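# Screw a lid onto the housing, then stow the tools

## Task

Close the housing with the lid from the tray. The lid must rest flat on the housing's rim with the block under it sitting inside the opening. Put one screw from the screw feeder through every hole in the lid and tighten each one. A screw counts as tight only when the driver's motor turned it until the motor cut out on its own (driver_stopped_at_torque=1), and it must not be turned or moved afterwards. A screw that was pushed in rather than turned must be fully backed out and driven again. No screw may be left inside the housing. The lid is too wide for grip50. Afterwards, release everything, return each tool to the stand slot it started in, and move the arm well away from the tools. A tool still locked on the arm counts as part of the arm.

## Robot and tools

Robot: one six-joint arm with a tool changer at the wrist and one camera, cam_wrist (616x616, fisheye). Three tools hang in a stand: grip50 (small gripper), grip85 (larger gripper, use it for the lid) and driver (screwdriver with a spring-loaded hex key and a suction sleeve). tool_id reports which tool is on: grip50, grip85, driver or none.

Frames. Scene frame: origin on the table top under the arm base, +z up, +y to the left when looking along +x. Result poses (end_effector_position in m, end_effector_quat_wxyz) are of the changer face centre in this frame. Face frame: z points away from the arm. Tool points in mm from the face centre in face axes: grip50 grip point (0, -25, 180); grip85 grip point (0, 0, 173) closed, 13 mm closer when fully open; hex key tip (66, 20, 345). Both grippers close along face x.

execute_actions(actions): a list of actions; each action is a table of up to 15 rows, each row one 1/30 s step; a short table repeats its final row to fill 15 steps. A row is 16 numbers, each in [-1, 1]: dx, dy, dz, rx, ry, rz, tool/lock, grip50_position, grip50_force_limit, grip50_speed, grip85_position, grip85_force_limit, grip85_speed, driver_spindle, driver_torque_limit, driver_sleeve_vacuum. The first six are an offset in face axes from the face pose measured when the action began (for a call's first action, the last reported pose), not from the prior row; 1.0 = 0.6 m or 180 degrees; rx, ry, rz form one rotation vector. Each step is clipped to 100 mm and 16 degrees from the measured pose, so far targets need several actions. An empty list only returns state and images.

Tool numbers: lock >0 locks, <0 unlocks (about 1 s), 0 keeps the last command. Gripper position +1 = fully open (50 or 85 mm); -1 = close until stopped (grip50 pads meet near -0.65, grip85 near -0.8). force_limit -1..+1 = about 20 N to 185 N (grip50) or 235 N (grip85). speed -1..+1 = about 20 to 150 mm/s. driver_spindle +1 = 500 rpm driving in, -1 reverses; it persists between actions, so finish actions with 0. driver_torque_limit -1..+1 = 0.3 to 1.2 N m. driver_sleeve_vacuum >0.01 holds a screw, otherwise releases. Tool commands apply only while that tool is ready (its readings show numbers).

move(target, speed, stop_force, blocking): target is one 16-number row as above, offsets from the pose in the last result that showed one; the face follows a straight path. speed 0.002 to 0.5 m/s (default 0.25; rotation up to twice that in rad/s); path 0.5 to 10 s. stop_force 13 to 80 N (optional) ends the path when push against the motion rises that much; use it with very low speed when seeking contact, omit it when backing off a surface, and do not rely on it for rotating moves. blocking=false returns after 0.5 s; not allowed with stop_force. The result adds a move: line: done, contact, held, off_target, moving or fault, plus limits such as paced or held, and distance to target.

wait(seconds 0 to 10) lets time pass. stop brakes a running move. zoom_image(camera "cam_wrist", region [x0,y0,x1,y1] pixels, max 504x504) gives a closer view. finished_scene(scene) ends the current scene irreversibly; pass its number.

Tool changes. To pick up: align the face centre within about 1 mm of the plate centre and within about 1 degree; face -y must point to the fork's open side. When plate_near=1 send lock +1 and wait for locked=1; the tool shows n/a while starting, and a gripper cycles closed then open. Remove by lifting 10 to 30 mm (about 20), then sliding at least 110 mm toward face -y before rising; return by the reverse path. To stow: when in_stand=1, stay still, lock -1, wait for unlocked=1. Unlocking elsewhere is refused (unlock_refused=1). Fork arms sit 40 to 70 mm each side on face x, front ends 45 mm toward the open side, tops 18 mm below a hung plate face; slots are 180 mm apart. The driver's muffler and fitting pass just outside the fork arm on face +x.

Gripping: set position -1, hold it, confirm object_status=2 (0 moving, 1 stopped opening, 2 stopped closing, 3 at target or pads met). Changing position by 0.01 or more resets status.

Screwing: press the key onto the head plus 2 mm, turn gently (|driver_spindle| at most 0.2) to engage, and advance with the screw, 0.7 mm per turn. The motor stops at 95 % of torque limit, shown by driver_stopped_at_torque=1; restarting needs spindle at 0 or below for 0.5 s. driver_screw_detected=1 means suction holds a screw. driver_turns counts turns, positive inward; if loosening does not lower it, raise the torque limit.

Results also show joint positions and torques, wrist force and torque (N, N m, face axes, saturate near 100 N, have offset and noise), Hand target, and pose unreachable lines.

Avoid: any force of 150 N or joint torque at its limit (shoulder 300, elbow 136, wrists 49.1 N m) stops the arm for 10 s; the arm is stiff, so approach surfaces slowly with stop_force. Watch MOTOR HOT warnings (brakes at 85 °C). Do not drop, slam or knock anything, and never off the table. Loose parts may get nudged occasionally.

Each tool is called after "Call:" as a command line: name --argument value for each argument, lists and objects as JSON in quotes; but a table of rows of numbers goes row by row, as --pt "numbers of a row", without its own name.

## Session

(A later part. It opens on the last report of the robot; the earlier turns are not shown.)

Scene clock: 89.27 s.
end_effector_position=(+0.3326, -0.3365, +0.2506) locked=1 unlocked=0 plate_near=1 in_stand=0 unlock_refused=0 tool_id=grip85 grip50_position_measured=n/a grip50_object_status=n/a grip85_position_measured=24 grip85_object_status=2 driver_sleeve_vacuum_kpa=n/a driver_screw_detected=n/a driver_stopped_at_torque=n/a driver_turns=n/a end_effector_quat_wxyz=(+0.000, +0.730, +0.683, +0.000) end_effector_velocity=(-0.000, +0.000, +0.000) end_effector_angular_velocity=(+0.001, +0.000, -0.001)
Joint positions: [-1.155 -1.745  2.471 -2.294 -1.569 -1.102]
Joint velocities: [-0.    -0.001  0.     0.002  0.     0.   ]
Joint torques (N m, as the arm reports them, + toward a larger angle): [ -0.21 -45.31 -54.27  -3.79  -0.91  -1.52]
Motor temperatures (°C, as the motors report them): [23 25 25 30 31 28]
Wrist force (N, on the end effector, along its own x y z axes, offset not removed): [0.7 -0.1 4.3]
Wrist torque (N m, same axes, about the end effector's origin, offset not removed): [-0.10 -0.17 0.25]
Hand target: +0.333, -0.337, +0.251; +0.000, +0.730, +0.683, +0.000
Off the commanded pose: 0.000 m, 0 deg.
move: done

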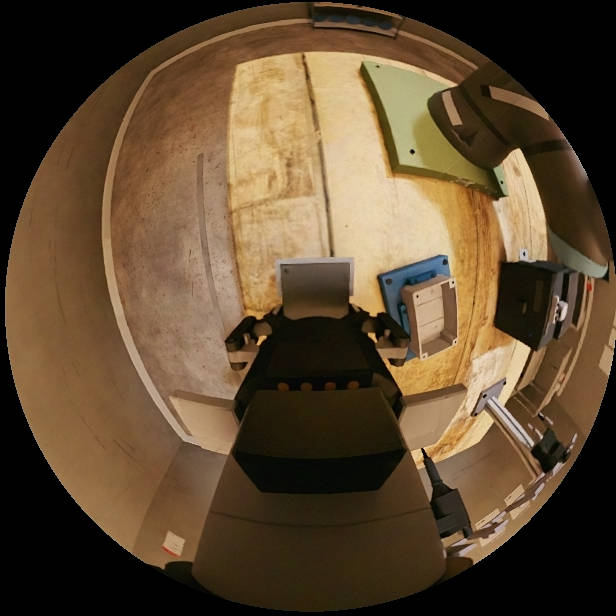

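Call:
move --target '[0,0,-0.04,0,0,0,0,0,0,0,-1,-0.6,-1,0,0,0]' --speed 0.05

Call:
move --target '[0.33,0.09,0,0,0,-0.1,0,0,0,0,-1,-0.6,-1,0,0,0]' --speed 0.15

Call:
zoom_image --camera "cam_wrist" --region '[246,200,386,340]'

Scene clock: 99.20 s.
end_effector_position=(+0.3326, -0.3365, +0.2744) locked=1 unlocked=0 plate_near=1 in_stand=0 unlock_refused=0 tool_id=grip85 grip50_position_measured=n/a grip50_object_status=n/a grip85_position_measured=24 grip85_object_status=2 driver_sleeve_vacuum_kpa=n/a driver_screw_detected=n/a driver_stopped_at_torque=n/a driver_turns=n/a end_effector_quat_wxyz=(+0.000, +0.730, +0.683, +0.000) end_effector_velocity=(-0.000, +0.000, +0.002) end_effector_angular_velocity=(+0.000, +0.000, +0.000)
Joint positions: [-1.155 -1.784  2.446 -2.23  -1.569 -1.103]
Joint velocities: [-0.    -0.003 -0.002  0.006 -0.    -0.001]
Joint torques (N m, as the arm reports them, + toward a larger angle): [-16.96 -41.37 -54.81  -3.85  -1.35  -2.1 ]
Motor temperatures (°C, as the motors report them): [23 25 25 30 31 28]
Wrist force (N, on the end effector, along its own x y z axes, offset not removed): [-2.2 -0.1 -0.1]
Wrist torque (N m, same axes, about the end effector's origin, offset not removed): [-0.19 0.10 0.11]
Hand target: +0.333, -0.337, +0.275; +0.000, +0.730, +0.683, +0.000
Off the commanded pose: 0.000 m, 0 deg.
move: done

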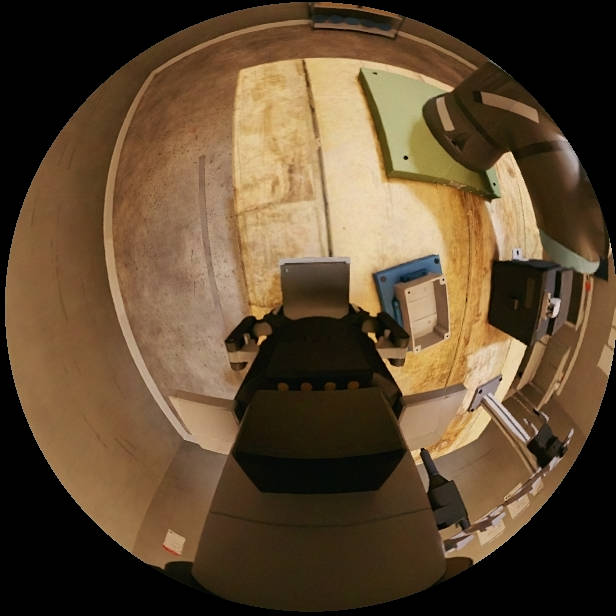

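Scene clock: 101.07 s.
end_effector_position=(+0.3993, -0.1425, +0.2744) locked=1 unlocked=0 plate_near=1 in_stand=0 unlock_refused=0 tool_id=grip85 grip50_position_measured=n/a grip50_object_status=n/a grip85_position_measured=24 grip85_object_status=2 driver_sleeve_vacuum_kpa=n/a driver_screw_detected=n/a driver_stopped_at_torque=n/a driver_turns=n/a end_effector_quat_wxyz=(+0.000, +0.614, +0.789, +0.000) end_effector_velocity=(+0.001, +0.002, +0.000) end_effector_angular_velocity=(+0.000, +0.000, +0.003)
Joint positions: [-0.754 -1.9    2.519 -2.188 -1.569 -1.016]
Joint velocities: [ 0.005  0.001 -0.001  0.001 -0.     0.002]
Joint torques (N m, as the arm reports them, + toward a larger angle): [ 17.32  -6.27 -57.63  -7.25  -2.57   2.11]
Motor temperatures (°C, as the motors report them): [23 25 25 30 31 28]
Wrist force (N, on the end effector, along its own x y z axes, offset not removed): [-2.1 -0.1 1.3]
Wrist torque (N m, same axes, about the end effector's origin, offset not removed): [0.06 0.08 0.07]
Hand target: +0.399, -0.142, +0.274; +0.000, +0.614, +0.789, +0.000
Off the commanded pose: 0.000 m, 0 deg.
move: done

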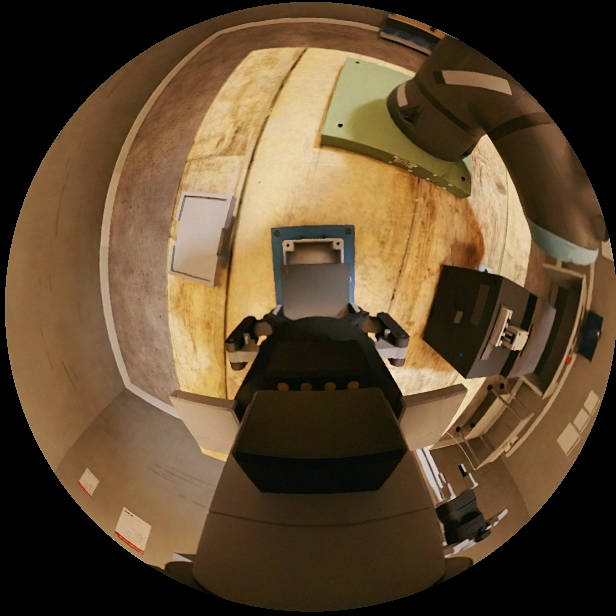

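Region (246, 200, 386, 340) of cam_wrist's 616x616 image, scaled by 3.600, with more detail than that image has.

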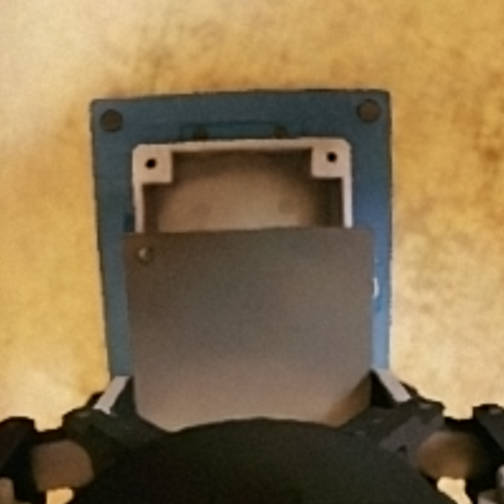

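Call:
execute_actions --actions '[]'

Call:
move --target '[-0.0025,-0.03,0.015,0,0,0,0,0,0,0,-1,-0.6,-1,0,0,0]' --speed 0.03

Call:
zoom_image --camera "cam_wrist" --region '[246,200,386,340]'

Scene clock: 130.87 s.
end_effector_position=(+0.3994, -0.1424, +0.2744) locked=1 unlocked=0 plate_near=1 in_stand=0 unlock_refused=0 tool_id=grip85 grip50_position_measured=n/a grip50_object_status=n/a grip85_position_measured=24 grip85_object_status=2 driver_sleeve_vacuum_kpa=n/a driver_screw_detected=n/a driver_stopped_at_torque=n/a driver_turns=n/a end_effector_quat_wxyz=(+0.000, +0.614, +0.789, +0.000) end_effector_velocity=(-0.000, -0.000, +0.000) end_effector_angular_velocity=(-0.001, +0.001, +0.001)
Joint positions: [-0.754 -1.9    2.519 -2.188 -1.569 -1.016]
Joint velocities: [ 0.     0.    -0.    -0.    -0.001 -0.   ]
Joint torques (N m, as the arm reports them, + toward a larger angle): [ 17.18  -6.73 -56.73 -10.44  -2.32   1.99]
Motor temperatures (°C, as the motors report them): [23 25 25 30 31 28]
Wrist force (N, on the end effector, along its own x y z axes, offset not removed): [-2.1 -0.2 2.8]
Wrist torque (N m, same axes, about the end effector's origin, offset not removed): [-0.18 0.01 0.15]
Hand target: +0.399, -0.142, +0.274; +0.000, +0.614, +0.789, +0.000
Off the commanded pose: 0.000 m, 0 deg.

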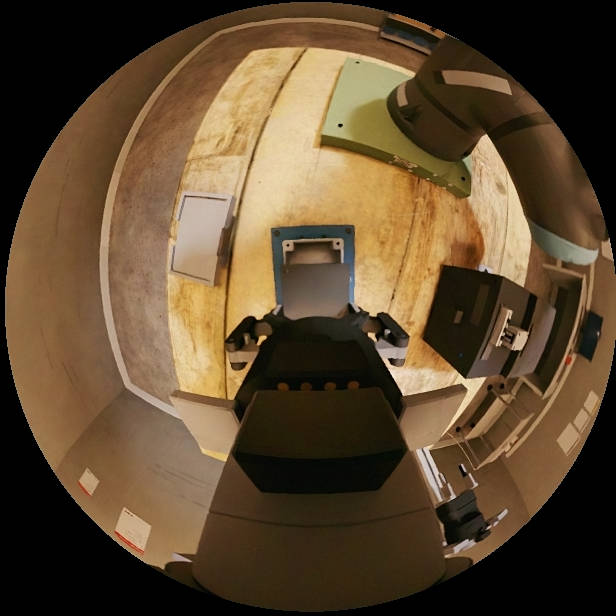

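Scene clock: 131.87 s.
end_effector_position=(+0.3825, -0.1483, +0.2655) locked=1 unlocked=0 plate_near=1 in_stand=0 unlock_refused=0 tool_id=grip85 grip50_position_measured=n/a grip50_object_status=n/a grip85_position_measured=24 grip85_object_status=2 driver_sleeve_vacuum_kpa=n/a driver_screw_detected=n/a driver_stopped_at_torque=n/a driver_turns=n/a end_effector_quat_wxyz=(+0.000, +0.614, +0.789, +0.000) end_effector_velocity=(-0.001, -0.001, -0.001) end_effector_angular_velocity=(+0.000, -0.000, +0.000)
Joint positions: [-0.796 -1.92   2.55  -2.198 -1.569 -1.058]
Joint velocities: [-0.004 -0.002  0.002 -0.     0.    -0.004]
Joint torques (N m, as the arm reports them, + toward a larger angle): [-14.78 -26.79 -38.83 -10.22  -1.18  -1.73]
Motor temperatures (°C, as the motors report them): [23 25 25 30 31 28]
Wrist force (N, on the end effector, along its own x y z axes, offset not removed): [-3.9 -2.9 0.5]
Wrist torque (N m, same axes, about the end effector's origin, offset not removed): [-0.27 0.16 0.14]
Hand target: +0.382, -0.148, +0.265; +0.000, +0.614, +0.789, +0.000
Off the commanded pose: 0.000 m, 0 deg.
move: done

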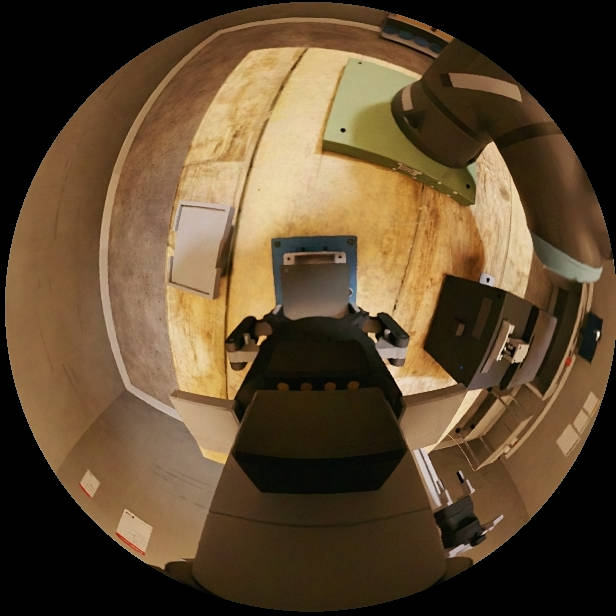

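Region (246, 200, 386, 340) of cam_wrist's 616x616 image, scaled by 3.600, with more detail than that image has.

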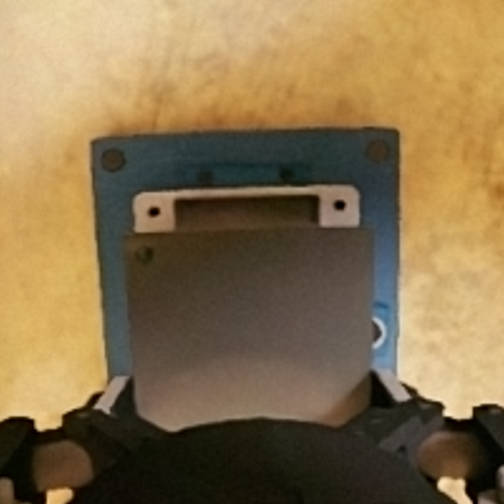

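Call:
move --target '[0,-0.0223,0,0,0,0,0,0,0,0,-1,-0.6,-1,0,0,0]' --speed 0.02

Call:
move --target '[0,0,0.06,0,0,0,0,0,0,0,-1,-0.6,-1,0,0,0]' --speed 0.004 --stop_force 13

Call:
zoom_image --camera "cam_wrist" --region '[246,200,386,340]'

Scene clock: 141.33 s.
end_effector_position=(+0.3697, -0.1515, +0.2655) locked=1 unlocked=0 plate_near=1 in_stand=0 unlock_refused=0 tool_id=grip85 grip50_position_measured=n/a grip50_object_status=n/a grip85_position_measured=24 grip85_object_status=2 driver_sleeve_vacuum_kpa=n/a driver_screw_detected=n/a driver_stopped_at_torque=n/a driver_turns=n/a end_effector_quat_wxyz=(+0.000, +0.614, +0.789, +0.000) end_effector_velocity=(-0.002, -0.000, -0.000) end_effector_angular_velocity=(+0.000, +0.001, +0.001)
Joint positions: [-0.828 -1.948  2.565 -2.185 -1.569 -1.09 ]
Joint velocities: [-0.004 -0.004  0.002  0.002 -0.    -0.006]
Joint torques (N m, as the arm reports them, + toward a larger angle): [-17.82 -28.62 -40.03  -3.73  -2.32  -1.63]
Motor temperatures (°C, as the motors report them): [23 25 25 30 31 28]
Wrist force (N, on the end effector, along its own x y z axes, offset not removed): [-0.3 -2.9 -0.8]
Wrist torque (N m, same axes, about the end effector's origin, offset not removed): [-0.33 -0.12 0.11]
Hand target: +0.370, -0.152, +0.265; +0.000, +0.614, +0.789, +0.000
Off the commanded pose: 0.000 m, 0 deg.
move: done

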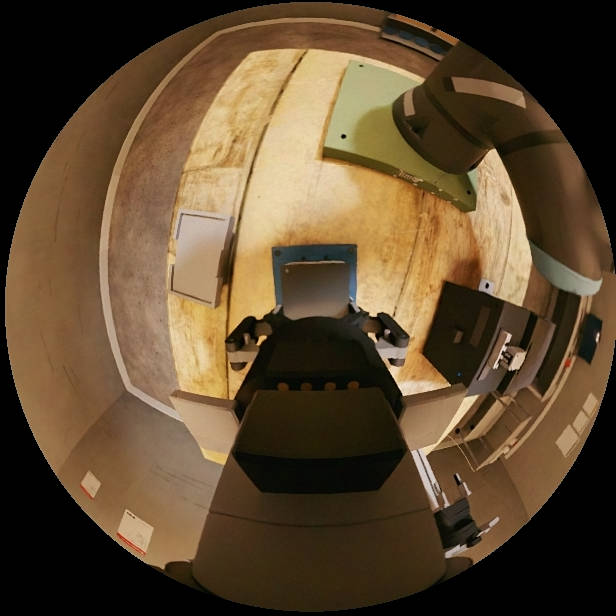

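Scene clock: 146.93 s.
end_effector_position=(+0.3697, -0.1515, +0.2445) locked=1 unlocked=0 plate_near=1 in_stand=0 unlock_refused=0 tool_id=grip85 grip50_position_measured=n/a grip50_object_status=n/a grip85_position_measured=24 grip85_object_status=2 driver_sleeve_vacuum_kpa=n/a driver_screw_detected=n/a driver_stopped_at_torque=n/a driver_turns=n/a end_effector_quat_wxyz=(+0.000, +0.614, +0.789, +0.000) end_effector_velocity=(-0.000, -0.000, +0.001) end_effector_angular_velocity=(+0.000, +0.000, -0.001)
Joint positions: [-0.828 -1.91   2.59  -2.249 -1.569 -1.09 ]
Joint velocities: [-0.    -0.002 -0.001  0.003  0.     0.001]
Joint torques (N m, as the arm reports them, + toward a larger angle): [ 14.19 -21.38 -49.48  -4.6   -1.43   1.87]
Motor temperatures (°C, as the motors report them): [23 25 25 30 31 28]
Wrist force (N, on the end effector, along its own x y z axes, offset not removed): [6.5 -8.9 -26.2]
Wrist torque (N m, same axes, about the end effector's origin, offset not removed): [0.99 2.37 -0.45]
Hand target: +0.370, -0.152, +0.245; +0.000, +0.614, +0.789, +0.000
Off the commanded pose: 0.015 m, 0 deg.
move: contact

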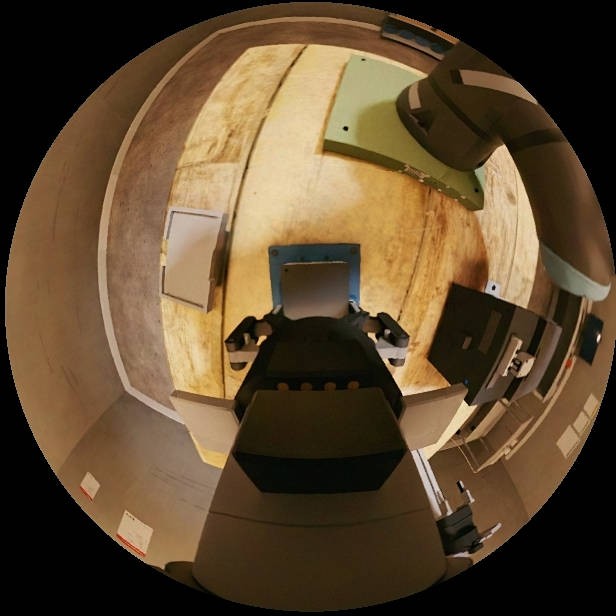

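Region (246, 200, 386, 340) of cam_wrist's 616x616 image, scaled by 3.600, with more detail than that image has.

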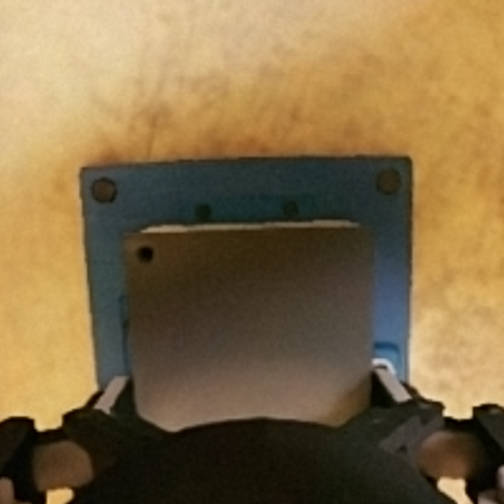

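Call:
move --target '[0,-0.002,-0.002,0,0,0,0,0,0,0,-1,-0.6,-1,0,0,0]' --speed 0.004

Call:
move --target '[0,0,0.03,0,0,0,0,0,0,0,-1,-0.6,-1,0,0,0]' --speed 0.003 --stop_force 13

Call:
zoom_image --camera "cam_wrist" --region '[266,230,366,330]'

Scene clock: 159.10 s.
end_effector_position=(+0.3686, -0.1518, +0.2457) locked=1 unlocked=0 plate_near=1 in_stand=0 unlock_refused=0 tool_id=grip85 grip50_position_measured=n/a grip50_object_status=n/a grip85_position_measured=24 grip85_object_status=2 driver_sleeve_vacuum_kpa=n/a driver_screw_detected=n/a driver_stopped_at_torque=n/a driver_turns=n/a end_effector_quat_wxyz=(+0.000, +0.614, +0.789, +0.000) end_effector_velocity=(-0.001, +0.000, -0.000) end_effector_angular_velocity=(+0.001, -0.000, -0.000)
Joint positions: [-0.83  -1.915  2.59  -2.244 -1.568 -1.093]
Joint velocities: [-0.002 -0.002  0.001  0.002  0.001 -0.001]
Joint torques (N m, as the arm reports them, + toward a larger angle): [-26.63 -23.83 -30.09   1.14 -12.25  -0.63]
Motor temperatures (°C, as the motors report them): [23 25 25 30 31 28]
Wrist force (N, on the end effector, along its own x y z axes, offset not removed): [2.8 32.3 6.0]
Wrist torque (N m, same axes, about the end effector's origin, offset not removed): [-6.71 0.56 -0.84]
Hand target: +0.369, -0.152, +0.246; +0.000, +0.614, +0.789, +0.000
Off the commanded pose: 0.000 m, 0 deg.
move: done

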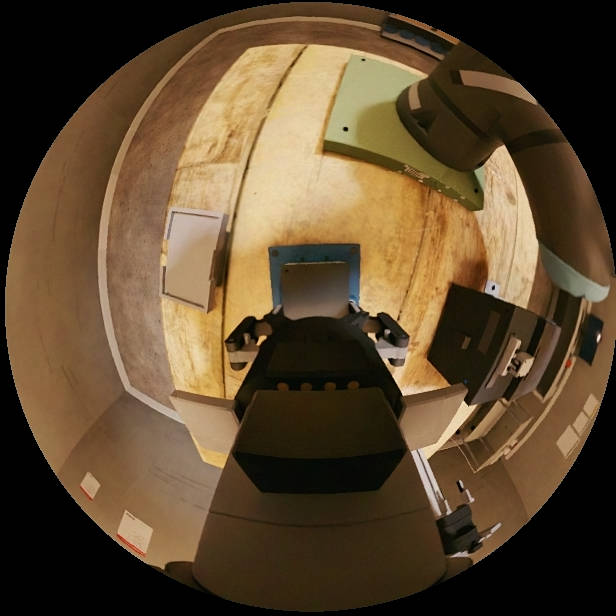

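Scene clock: 160.03 s.
end_effector_position=(+0.3686, -0.1517, +0.2439) locked=1 unlocked=0 plate_near=1 in_stand=0 unlock_refused=0 tool_id=grip85 grip50_position_measured=n/a grip50_object_status=n/a grip85_position_measured=24 grip85_object_status=2 driver_sleeve_vacuum_kpa=n/a driver_screw_detected=n/a driver_stopped_at_torque=n/a driver_turns=n/a end_effector_quat_wxyz=(+0.000, +0.614, +0.789, +0.000) end_effector_velocity=(-0.000, +0.000, +0.000) end_effector_angular_velocity=(+0.001, +0.000, +0.000)
Joint positions: [-0.83  -1.911  2.593 -2.25  -1.568 -1.093]
Joint velocities: [ 0.    -0.001 -0.001  0.003  0.     0.   ]
Joint torques (N m, as the arm reports them, + toward a larger angle): [-15.66 -24.77 -43.41   1.66 -12.74   0.85]
Motor temperatures (°C, as the motors report them): [23 25 25 30 31 28]
Wrist force (N, on the end effector, along its own x y z axes, offset not removed): [4.2 36.1 -2.7]
Wrist torque (N m, same axes, about the end effector's origin, offset not removed): [-6.77 0.76 -1.58]
Hand target: +0.369, -0.152, +0.244; +0.001, +0.614, +0.789, +0.000
Off the commanded pose: 0.016 m, 0 deg.
move: contact

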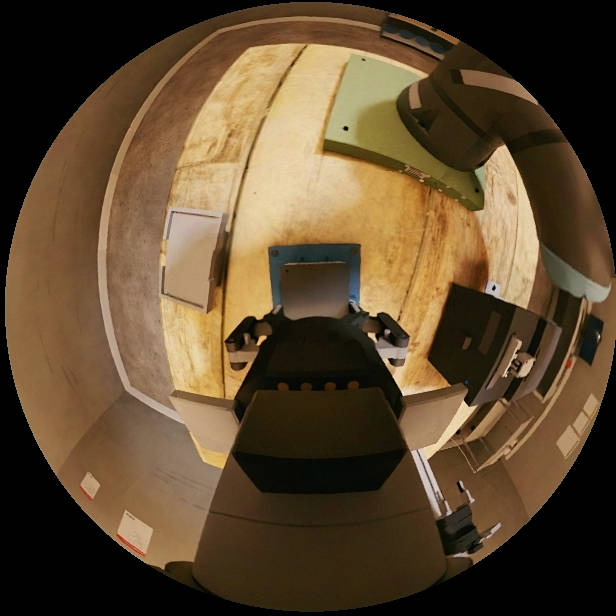

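Region (266, 230, 366, 330) of cam_wrist's 616x616 image, scaled by 5.040, with more detail than that image has.

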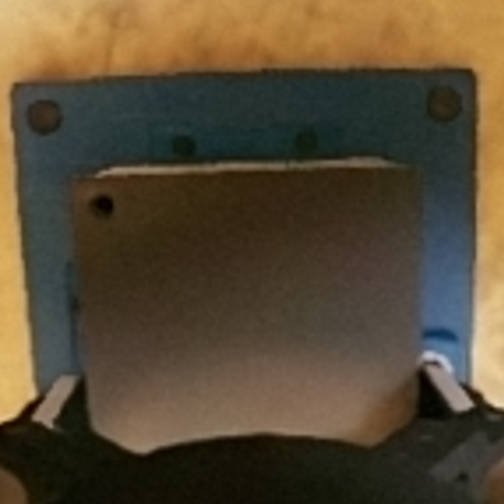

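Block is inside. Back off half and continue down.

Call:
move --target '[0.0003,0.0013,-0.001,0,0,-0.001,0,0,0,0,-1,-0.6,-1,0,0,0]' --speed 0.004

Call:
move --target '[0,0,0.03,0,0,0,0,0,0,0,-1,-0.6,-1,0,0,0]' --speed 0.003 --stop_force 13

Scene clock: 166.13 s.
end_effector_position=(+0.3692, -0.1514, +0.2445) locked=1 unlocked=0 plate_near=1 in_stand=0 unlock_refused=0 tool_id=grip85 grip50_position_measured=n/a grip50_object_status=n/a grip85_position_measured=24 grip85_object_status=2 driver_sleeve_vacuum_kpa=n/a driver_screw_detected=n/a driver_stopped_at_torque=n/a driver_turns=n/a end_effector_quat_wxyz=(+0.000, +0.613, +0.790, +0.000) end_effector_velocity=(+0.000, -0.000, +0.000) end_effector_angular_velocity=(-0.001, +0.000, +0.002)
Joint positions: [-0.828 -1.911  2.591 -2.249 -1.569 -1.093]
Joint velocities: [ 0.001  0.    -0.001 -0.    -0.001 -0.   ]
Joint torques (N m, as the arm reports them, + toward a larger angle): [ 14.77  -2.95 -51.59  -2.49  -2.07  -1.49]
Motor temperatures (°C, as the motors report them): [23 25 25 30 31 28]
Wrist force (N, on the end effector, along its own x y z axes, offset not removed): [-1.7 6.7 3.4]
Wrist torque (N m, same axes, about the end effector's origin, offset not removed): [-1.19 -0.40 -0.18]
Hand target: +0.369, -0.151, +0.245; +0.000, +0.613, +0.790, +0.000
Off the commanded pose: 0.000 m, 0 deg.
move: done

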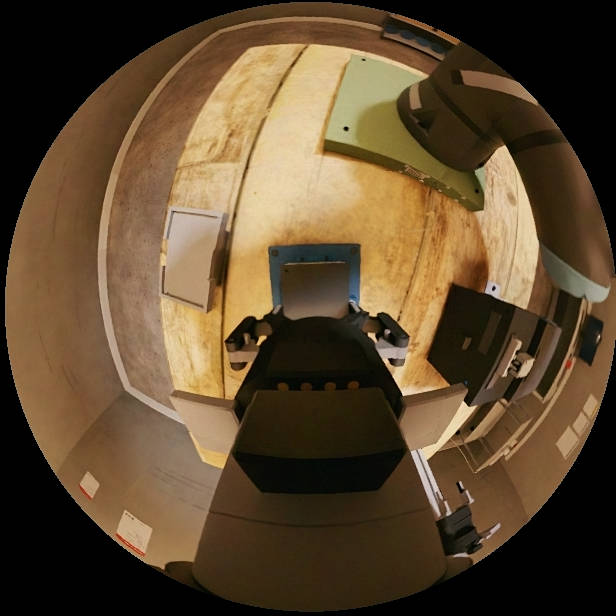

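Scene clock: 166.73 s.
end_effector_position=(+0.3692, -0.1514, +0.2437) locked=1 unlocked=0 plate_near=1 in_stand=0 unlock_refused=0 tool_id=grip85 grip50_position_measured=n/a grip50_object_status=n/a grip85_position_measured=24 grip85_object_status=2 driver_sleeve_vacuum_kpa=n/a driver_screw_detected=n/a driver_stopped_at_torque=n/a driver_turns=n/a end_effector_quat_wxyz=(+0.000, +0.613, +0.790, +0.000) end_effector_velocity=(-0.000, -0.000, +0.001) end_effector_angular_velocity=(-0.001, +0.001, -0.000)
Joint positions: [-0.828 -1.91   2.592 -2.251 -1.569 -1.093]
Joint velocities: [-0.    -0.002 -0.002  0.004 -0.001  0.   ]
Joint torques (N m, as the arm reports them, + toward a larger angle): [ 13.51 -25.02 -49.95  -0.72  -2.18  -1.21]
Motor temperatures (°C, as the motors report them): [23 25 25 30 31 28]
Wrist force (N, on the end effector, along its own x y z axes, offset not removed): [-4.7 3.3 -7.2]
Wrist torque (N m, same axes, about the end effector's origin, offset not removed): [-1.00 -0.25 0.04]
Hand target: +0.369, -0.151, +0.244; +0.000, +0.613, +0.790, +0.000
Off the commanded pose: 0.017 m, 0 deg.
move: contact

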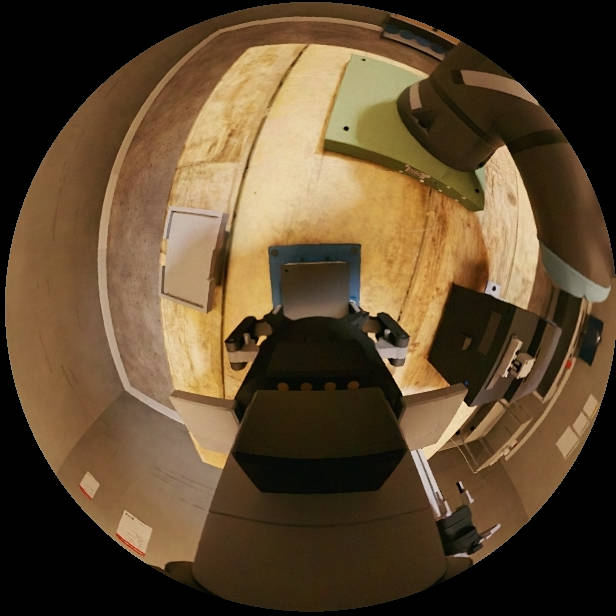

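Call:
move --target '[0,0,0,0,0,0,0,0,0,0,1,-0.6,-0.5,0,0,0]'

Call:
move --target '[0,0,-0.31,0,0,0,0,0,0,0,1,-0.6,-0.5,0,0,0]' --speed 0.15

Call:
move --target '[0.162,0.2338,0,0,0,0.047,0,0,0,0,1,-0.6,-0.5,0,0,0]'

Call:
zoom_image --camera "cam_wrist" --region '[200,160,440,340]'

Scene clock: 180.10 s.
end_effector_position=(+0.3692, -0.1514, +0.2437) locked=1 unlocked=0 plate_near=1 in_stand=0 unlock_refused=0 tool_id=grip85 grip50_position_measured=n/a grip50_object_status=n/a grip85_position_measured=3 grip85_object_status=3 driver_sleeve_vacuum_kpa=n/a driver_screw_detected=n/a driver_stopped_at_torque=n/a driver_turns=n/a end_effector_quat_wxyz=(+0.000, +0.613, +0.790, +0.000) end_effector_velocity=(+0.000, -0.000, +0.000) end_effector_angular_velocity=(-0.001, +0.000, -0.000)
Joint positions: [-0.828 -1.91   2.592 -2.251 -1.569 -1.093]
Joint velocities: [-0.     0.    -0.    -0.    -0.001 -0.   ]
Joint torques (N m, as the arm reports them, + toward a larger angle): [ 14.46  -2.83 -37.32  -9.91  -2.33  -0.98]
Motor temperatures (°C, as the motors report them): [23 25 25 30 31 28]
Wrist force (N, on the end effector, along its own x y z axes, offset not removed): [0.1 -3.1 0.1]
Wrist torque (N m, same axes, about the end effector's origin, offset not removed): [-0.34 -0.12 0.30]
Hand target: +0.369, -0.151, +0.244; +0.000, +0.613, +0.790, +0.000
Off the commanded pose: 0.000 m, 0 deg.
move: done

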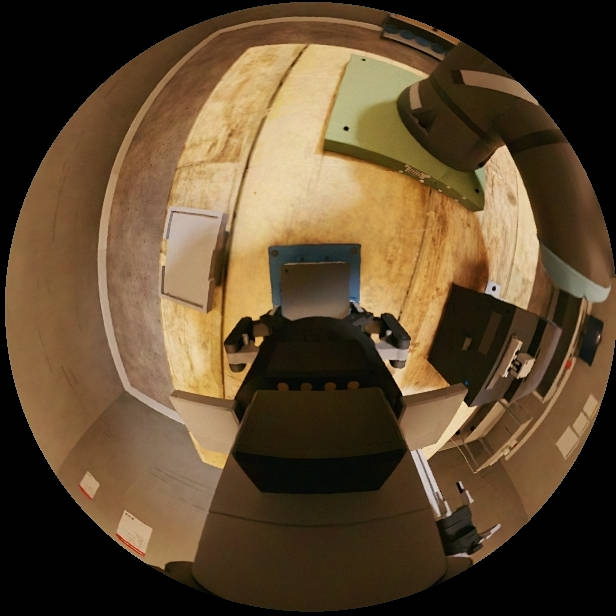

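Scene clock: 181.83 s.
end_effector_position=(+0.3690, -0.1514, +0.4296) locked=1 unlocked=0 plate_near=1 in_stand=0 unlock_refused=0 tool_id=grip85 grip50_position_measured=n/a grip50_object_status=n/a grip85_position_measured=3 grip85_object_status=3 driver_sleeve_vacuum_kpa=n/a driver_screw_detected=n/a driver_stopped_at_torque=n/a driver_turns=n/a end_effector_quat_wxyz=(+0.000, +0.613, +0.790, +0.000) end_effector_velocity=(+0.000, -0.000, +0.002) end_effector_angular_velocity=(+0.001, +0.000, +0.001)
Joint positions: [-0.829 -2.118  2.329 -1.78  -1.569 -1.095]
Joint velocities: [-0.    -0.001 -0.003  0.004  0.    -0.001]
Joint torques (N m, as the arm reports them, + toward a larger angle): [-15.93 -19.   -63.47  -3.58   2.15  -1.97]
Motor temperatures (°C, as the motors report them): [23 25 25 30 31 28]
Wrist force (N, on the end effector, along its own x y z axes, offset not removed): [1.7 -4.3 1.5]
Wrist torque (N m, same axes, about the end effector's origin, offset not removed): [-0.42 -0.25 0.20]
Hand target: +0.369, -0.151, +0.430; +0.000, +0.613, +0.790, +0.000
Off the commanded pose: 0.000 m, 0 deg.
move: done

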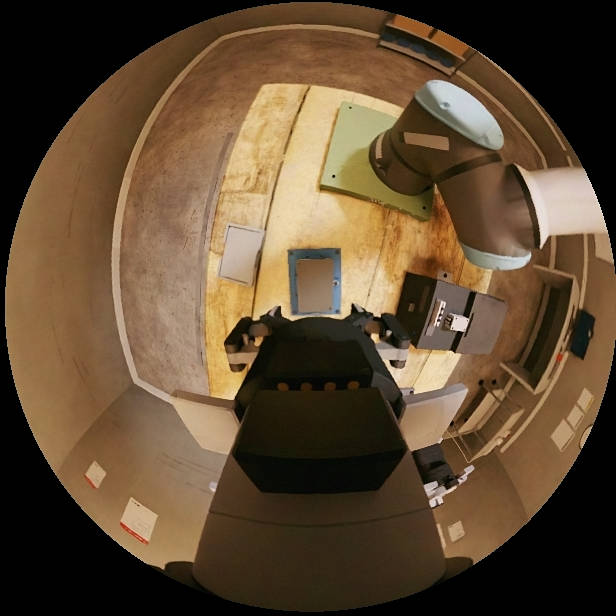

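Scene clock: 183.13 s.
end_effector_position=(+0.4806, -0.0222, +0.4295) locked=1 unlocked=0 plate_near=1 in_stand=0 unlock_refused=0 tool_id=grip85 grip50_position_measured=n/a grip50_object_status=n/a grip85_position_measured=3 grip85_object_status=3 driver_sleeve_vacuum_kpa=n/a driver_screw_detected=n/a driver_stopped_at_torque=n/a driver_turns=n/a end_effector_quat_wxyz=(+0.000, +0.670, +0.743, -0.000) end_effector_velocity=(+0.002, +0.001, +0.000) end_effector_angular_velocity=(-0.000, +0.000, -0.002)
Joint positions: [-0.406 -1.932  2.234 -1.871 -1.568 -0.523]
Joint velocities: [ 0.004  0.003 -0.002 -0.001 -0.     0.006]
Joint torques (N m, as the arm reports them, + toward a larger angle): [ 16.77 -11.27 -63.27  -9.68  -2.9    1.91]
Motor temperatures (°C, as the motors report them): [23 25 25 30 31 28]
Wrist force (N, on the end effector, along its own x y z axes, offset not removed): [-2.3 -2.3 -2.8]
Wrist torque (N m, same axes, about the end effector's origin, offset not removed): [-0.38 0.05 0.18]
Hand target: +0.481, -0.022, +0.430; +0.000, +0.670, +0.743, -0.000
Off the commanded pose: 0.000 m, 0 deg.
move: done

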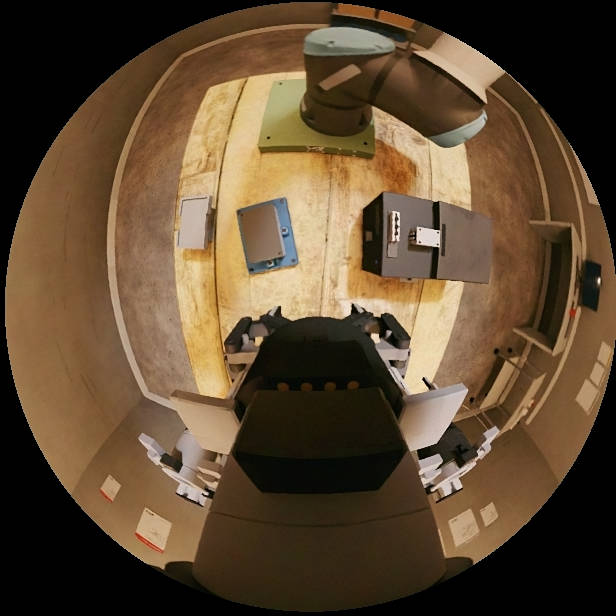

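Region (200, 160, 440, 340) of cam_wrist's 616x616 image, scaled by 2.100, with more detail than that image has; it fills the top 378 rows of this view, and the rest is white.

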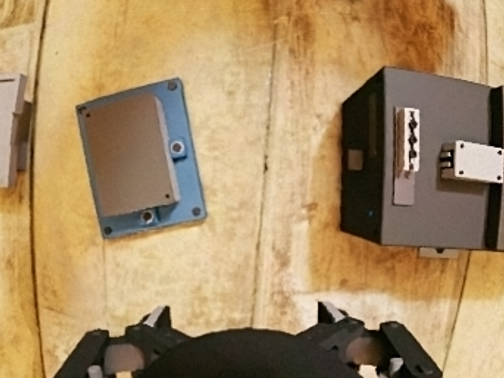

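Call:
move --target '[-0.0003,0.3005,0,0,0,0,0,0,0,0,1,-0.6,-0.5,0,0,0]' --speed 0.1

Call:
move --target '[0,0,0.045,0,0,0,0,0,0,0,1,-0.6,-0.5,0,0,0]' --speed 0.008 --stop_force 15

Call:
execute_actions --actions '[[[0,0,0,0,0,0,-1,0,0,0,1,0,0,0,0,0]],[[0,0,0,0,0,0,-1,0,0,0,1,0,0,0,0,0]],[[0,0,0,0,0,0,-1,0,0,0,1,0,0,0,0,0]]]'

Scene clock: 196.33 s.
end_effector_position=(+0.6597, -0.0035, +0.4296) locked=1 unlocked=0 plate_near=1 in_stand=0 unlock_refused=0 tool_id=grip85 grip50_position_measured=n/a grip50_object_status=n/a grip85_position_measured=3 grip85_object_status=3 driver_sleeve_vacuum_kpa=n/a driver_screw_detected=n/a driver_stopped_at_torque=n/a driver_turns=n/a end_effector_quat_wxyz=(+0.000, +0.670, +0.743, -0.000) end_effector_velocity=(+0.002, +0.000, +0.000) end_effector_angular_velocity=(+0.000, -0.000, +0.002)
Joint positions: [-0.261 -1.595  1.97  -1.945 -1.568 -0.378]
Joint velocities: [ 0.001  0.003 -0.003  0.     0.    -0.   ]
Joint torques (N m, as the arm reports them, + toward a larger angle): [ 16.89 -45.01 -61.19  -9.25  -0.97   1.8 ]
Motor temperatures (°C, as the motors report them): [23 25 25 30 31 28]
Wrist force (N, on the end effector, along its own x y z axes, offset not removed): [-0.1 0.0 -1.4]
Wrist torque (N m, same axes, about the end effector's origin, offset not removed): [-0.14 -0.06 0.17]
Hand target: +0.660, -0.003, +0.430; +0.000, +0.670, +0.743, -0.000
Off the commanded pose: 0.000 m, 0 deg.
move: done

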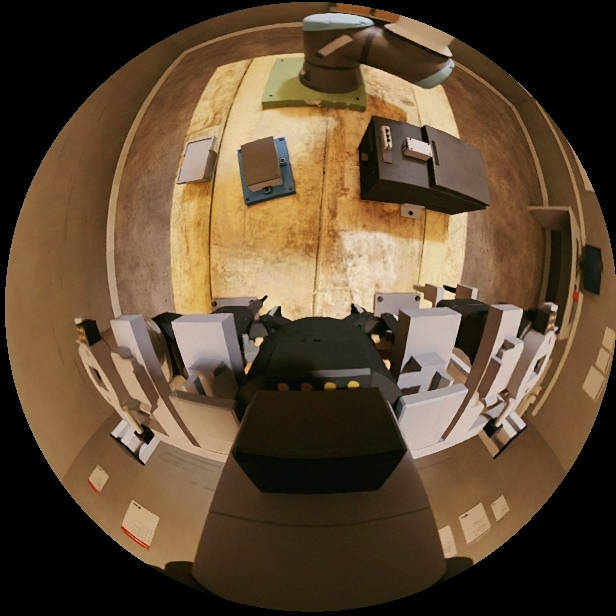

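Scene clock: 199.17 s.
end_effector_position=(+0.6597, -0.0035, +0.4100) locked=1 unlocked=0 plate_near=1 in_stand=1 unlock_refused=0 tool_id=grip85 grip50_position_measured=n/a grip50_object_status=n/a grip85_position_measured=3 grip85_object_status=3 driver_sleeve_vacuum_kpa=n/a driver_screw_detected=n/a driver_stopped_at_torque=n/a driver_turns=n/a end_effector_quat_wxyz=(+0.001, +0.670, +0.743, +0.000) end_effector_velocity=(-0.000, -0.000, +0.001) end_effector_angular_velocity=(+0.000, +0.002, -0.000)
Joint positions: [-0.261 -1.582  1.994 -1.982 -1.568 -0.378]
Joint velocities: [-0.001 -0.    -0.002  0.004 -0.    -0.   ]
Joint torques (N m, as the arm reports them, + toward a larger angle): [ 15.66 -43.68 -29.64   2.86  -1.59  -0.85]
Motor temperatures (°C, as the motors report them): [23 25 25 30 31 28]
Wrist force (N, on the end effector, along its own x y z axes, offset not removed): [-0.7 9.4 -50.0]
Wrist torque (N m, same axes, about the end effector's origin, offset not removed): [0.57 2.64 0.57]
Hand target: +0.660, -0.004, +0.410; +0.000, +0.670, +0.743, -0.000
Off the commanded pose: 0.007 m, 0 deg.
move: contact

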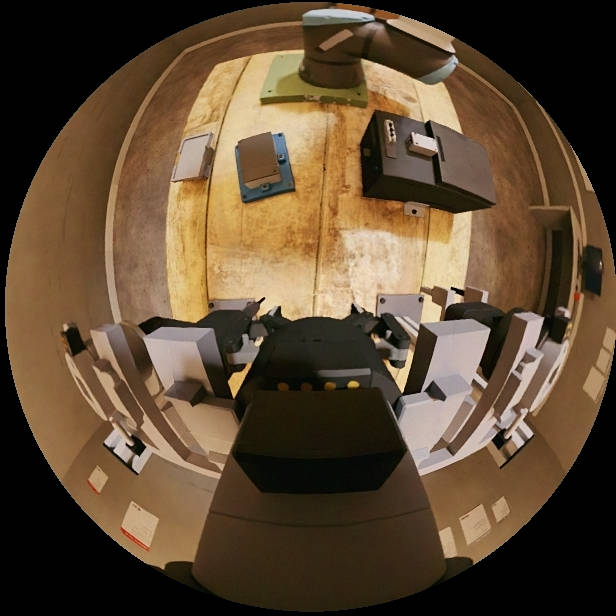

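Scene clock: 200.67 s.
end_effector_position=(+0.6597, -0.0035, +0.4099) locked=0 unlocked=1 plate_near=1 in_stand=1 unlock_refused=0 tool_id=none grip50_position_measured=n/a grip50_object_status=n/a grip85_position_measured=n/a grip85_object_status=n/a driver_sleeve_vacuum_kpa=n/a driver_screw_detected=n/a driver_stopped_at_torque=n/a driver_turns=n/a end_effector_quat_wxyz=(+0.000, +0.670, +0.743, -0.000) end_effector_velocity=(+0.000, -0.000, +0.001) end_effector_angular_velocity=(-0.000, -0.001, +0.001)
Joint positions: [-0.261 -1.582  1.994 -1.982 -1.568 -0.378]
Joint velocities: [ 0.     0.    -0.001 -0.    -0.    -0.001]
Joint torques (N m, as the arm reports them, + toward a larger angle): [ 16.33 -27.86 -25.51  -2.63  -1.52  -1.24]
Motor temperatures (°C, as the motors report them): [23 25 25 30 31 28]
Wrist force (N, on the end effector, along its own x y z axes, offset not removed): [-0.6 6.1 -33.3]
Wrist torque (N m, same axes, about the end effector's origin, offset not removed): [0.35 0.48 0.21]
Hand target: +0.660, -0.003, +0.410; +0.000, +0.670, +0.743, -0.000
Off the commanded pose: 0.000 m, 0 deg.

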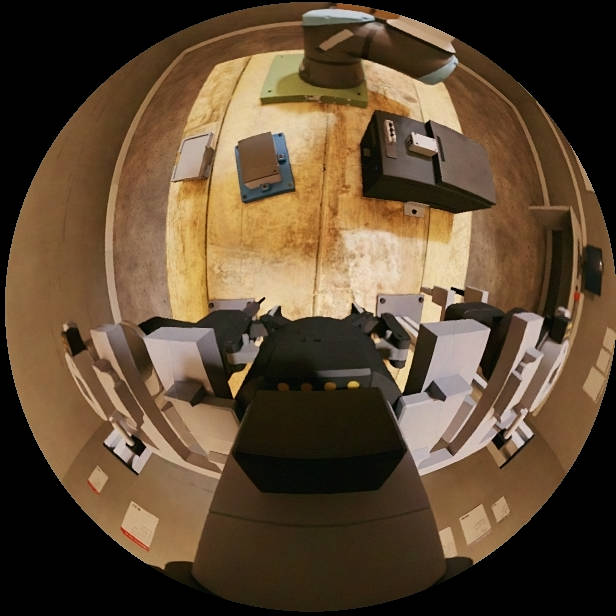

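Call:
move --target '[0,0,-0.06,0,0,0,0,0,0,0,0,0,0,0,0,0]' --speed 0.08

Call:
move --target '[-0.3005,0.0006,0,0,0,0,0,0,0,0,0,0,0,0,0,0]'

Call:
move --target '[0,0,0.035,0,0,0,0,0,0,0,0,0,0,0,0,0]' --speed 0.05

Call:
move --target '[0,0,0.04,0,0,0,0,0,0,0,0,0,0,0,0,0]' --speed 0.005 --stop_force 15

Scene clock: 207.93 s.
end_effector_position=(+0.6597, -0.0034, +0.4457) locked=0 unlocked=1 plate_near=0 in_stand=0 unlock_refused=0 tool_id=none grip50_position_measured=n/a grip50_object_status=n/a grip85_position_measured=n/a grip85_object_status=n/a driver_sleeve_vacuum_kpa=n/a driver_screw_detected=n/a driver_stopped_at_torque=n/a driver_turns=n/a end_effector_quat_wxyz=(+0.000, +0.670, +0.743, -0.000) end_effector_velocity=(+0.000, -0.000, +0.002) end_effector_angular_velocity=(+0.000, -0.000, +0.000)
Joint positions: [-0.261 -1.605  1.95  -1.914 -1.568 -0.378]
Joint velocities: [-0.001 -0.001 -0.003  0.004  0.    -0.001]
Joint torques (N m, as the arm reports them, + toward a larger angle): [-10.7  -60.41 -55.69  -1.88  -1.46  -1.6 ]
Motor temperatures (°C, as the motors report them): [23 25 25 30 31 28]
Wrist force (N, on the end effector, along its own x y z axes, offset not removed): [1.2 0.7 -0.1]
Wrist torque (N m, same axes, about the end effector's origin, offset not removed): [-0.08 -0.23 0.05]
Hand target: +0.660, -0.003, +0.446; +0.000, +0.670, +0.743, -0.000
Off the commanded pose: 0.000 m, 0 deg.
move: done

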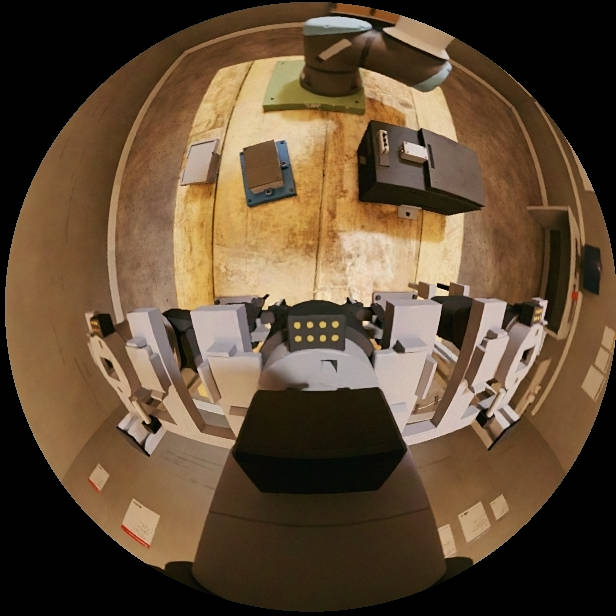

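Scene clock: 209.23 s.
end_effector_position=(+0.6788, -0.1825, +0.4459) locked=0 unlocked=1 plate_near=0 in_stand=0 unlock_refused=0 tool_id=none grip50_position_measured=n/a grip50_object_status=n/a grip85_position_measured=n/a grip85_object_status=n/a driver_sleeve_vacuum_kpa=n/a driver_screw_detected=n/a driver_stopped_at_torque=n/a driver_turns=n/a end_effector_quat_wxyz=(+0.000, +0.670, +0.743, +0.000) end_effector_velocity=(+0.000, -0.001, -0.000) end_effector_angular_velocity=(+0.001, +0.000, +0.001)
Joint positions: [-0.501 -1.531  1.876 -1.914 -1.568 -0.619]
Joint velocities: [-0.002  0.001 -0.001  0.     0.    -0.003]
Joint torques (N m, as the arm reports them, + toward a larger angle): [-12.08 -44.51 -54.01  -2.42   1.85  -1.93]
Motor temperatures (°C, as the motors report them): [23 25 25 30 31 28]
Wrist force (N, on the end effector, along its own x y z axes, offset not removed): [1.9 -1.9 0.6]
Wrist torque (N m, same axes, about the end effector's origin, offset not removed): [-0.24 -0.23 0.11]
Hand target: +0.679, -0.183, +0.446; +0.000, +0.670, +0.743, +0.000
Off the commanded pose: 0.000 m, 0 deg.
move: done

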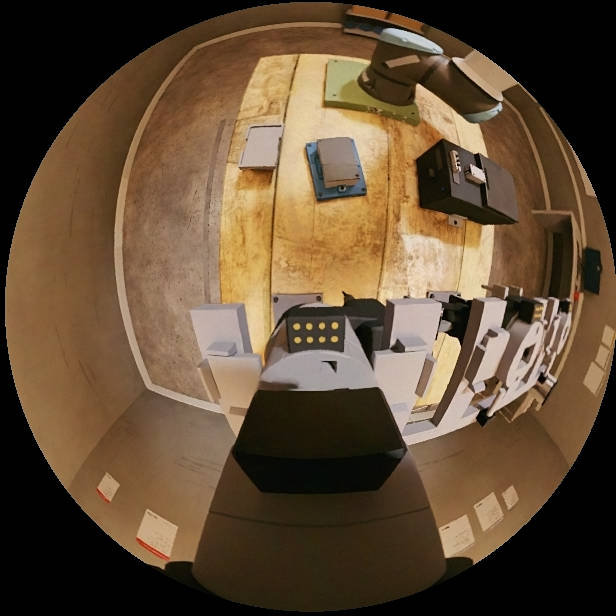

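Scene clock: 210.07 s.
end_effector_position=(+0.6788, -0.1826, +0.4250) locked=0 unlocked=1 plate_near=0 in_stand=0 unlock_refused=0 tool_id=none grip50_position_measured=n/a grip50_object_status=n/a grip85_position_measured=n/a grip85_object_status=n/a driver_sleeve_vacuum_kpa=n/a driver_screw_detected=n/a driver_stopped_at_torque=n/a driver_turns=n/a end_effector_quat_wxyz=(+0.000, +0.670, +0.743, +0.000) end_effector_velocity=(+0.000, -0.000, -0.001) end_effector_angular_velocity=(-0.000, -0.001, -0.001)
Joint positions: [-0.501 -1.519  1.902 -1.952 -1.568 -0.618]
Joint velocities: [-0.     0.001  0.002 -0.003  0.     0.   ]
Joint torques (N m, as the arm reports them, + toward a larger angle): [  9.39 -43.88 -37.34  -8.53   2.01   1.5 ]
Motor temperatures (°C, as the motors report them): [23 25 25 30 31 28]
Wrist force (N, on the end effector, along its own x y z axes, offset not removed): [-0.6 -0.4 -0.8]
Wrist torque (N m, same axes, about the end effector's origin, offset not removed): [-0.08 -0.14 0.03]
Hand target: +0.679, -0.183, +0.425; +0.000, +0.670, +0.743, +0.000
Off the commanded pose: 0.000 m, 0 deg.
move: done

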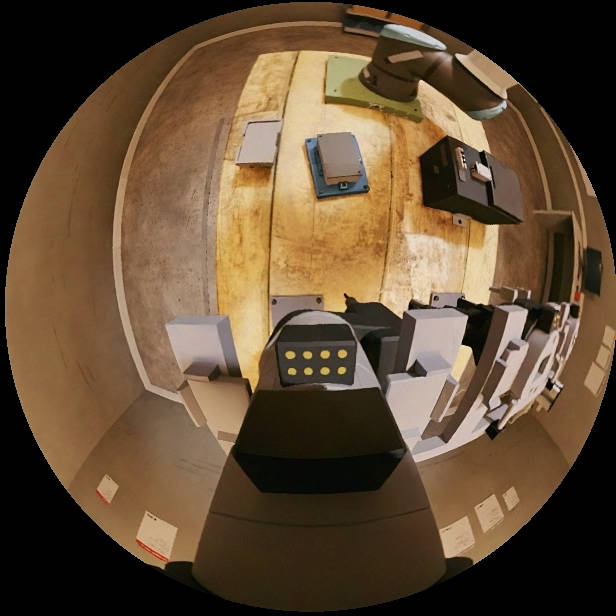

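Scene clock: 213.47 s.
end_effector_position=(+0.6789, -0.1827, +0.4100) locked=0 unlocked=1 plate_near=1 in_stand=1 unlock_refused=0 tool_id=none grip50_position_measured=n/a grip50_object_status=n/a grip85_position_measured=n/a grip85_object_status=n/a driver_sleeve_vacuum_kpa=n/a driver_screw_detected=n/a driver_stopped_at_torque=n/a driver_turns=n/a end_effector_quat_wxyz=(+0.001, +0.670, +0.743, +0.000) end_effector_velocity=(-0.000, -0.000, +0.001) end_effector_angular_velocity=(+0.000, +0.002, -0.001)
Joint positions: [-0.501 -1.509  1.92  -1.981 -1.568 -0.618]
Joint velocities: [-0.    -0.001 -0.002  0.004 -0.001  0.001]
Joint torques (N m, as the arm reports them, + toward a larger angle): [ 13.41 -43.56 -33.28   2.     1.78   1.97]
Motor temperatures (°C, as the motors report them): [23 25 25 30 31 28]
Wrist force (N, on the end effector, along its own x y z axes, offset not removed): [0.9 0.3 -36.5]
Wrist torque (N m, same axes, about the end effector's origin, offset not removed): [0.40 0.25 0.14]
Hand target: +0.679, -0.183, +0.410; +0.001, +0.670, +0.743, +0.000
Off the commanded pose: 0.009 m, 0 deg.
move: contact

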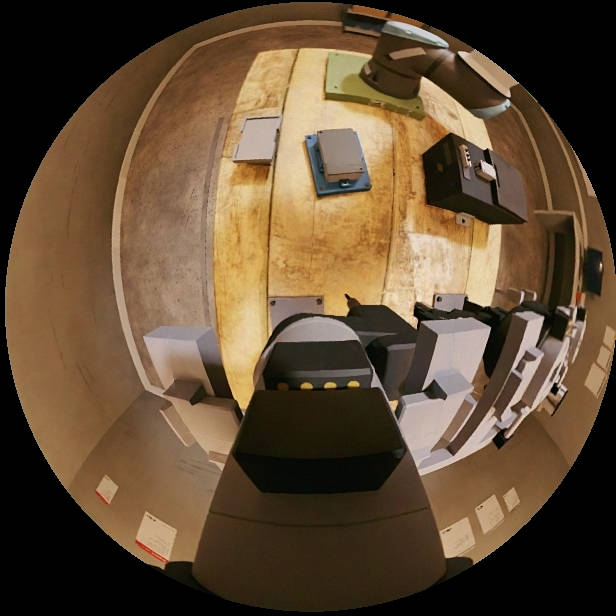

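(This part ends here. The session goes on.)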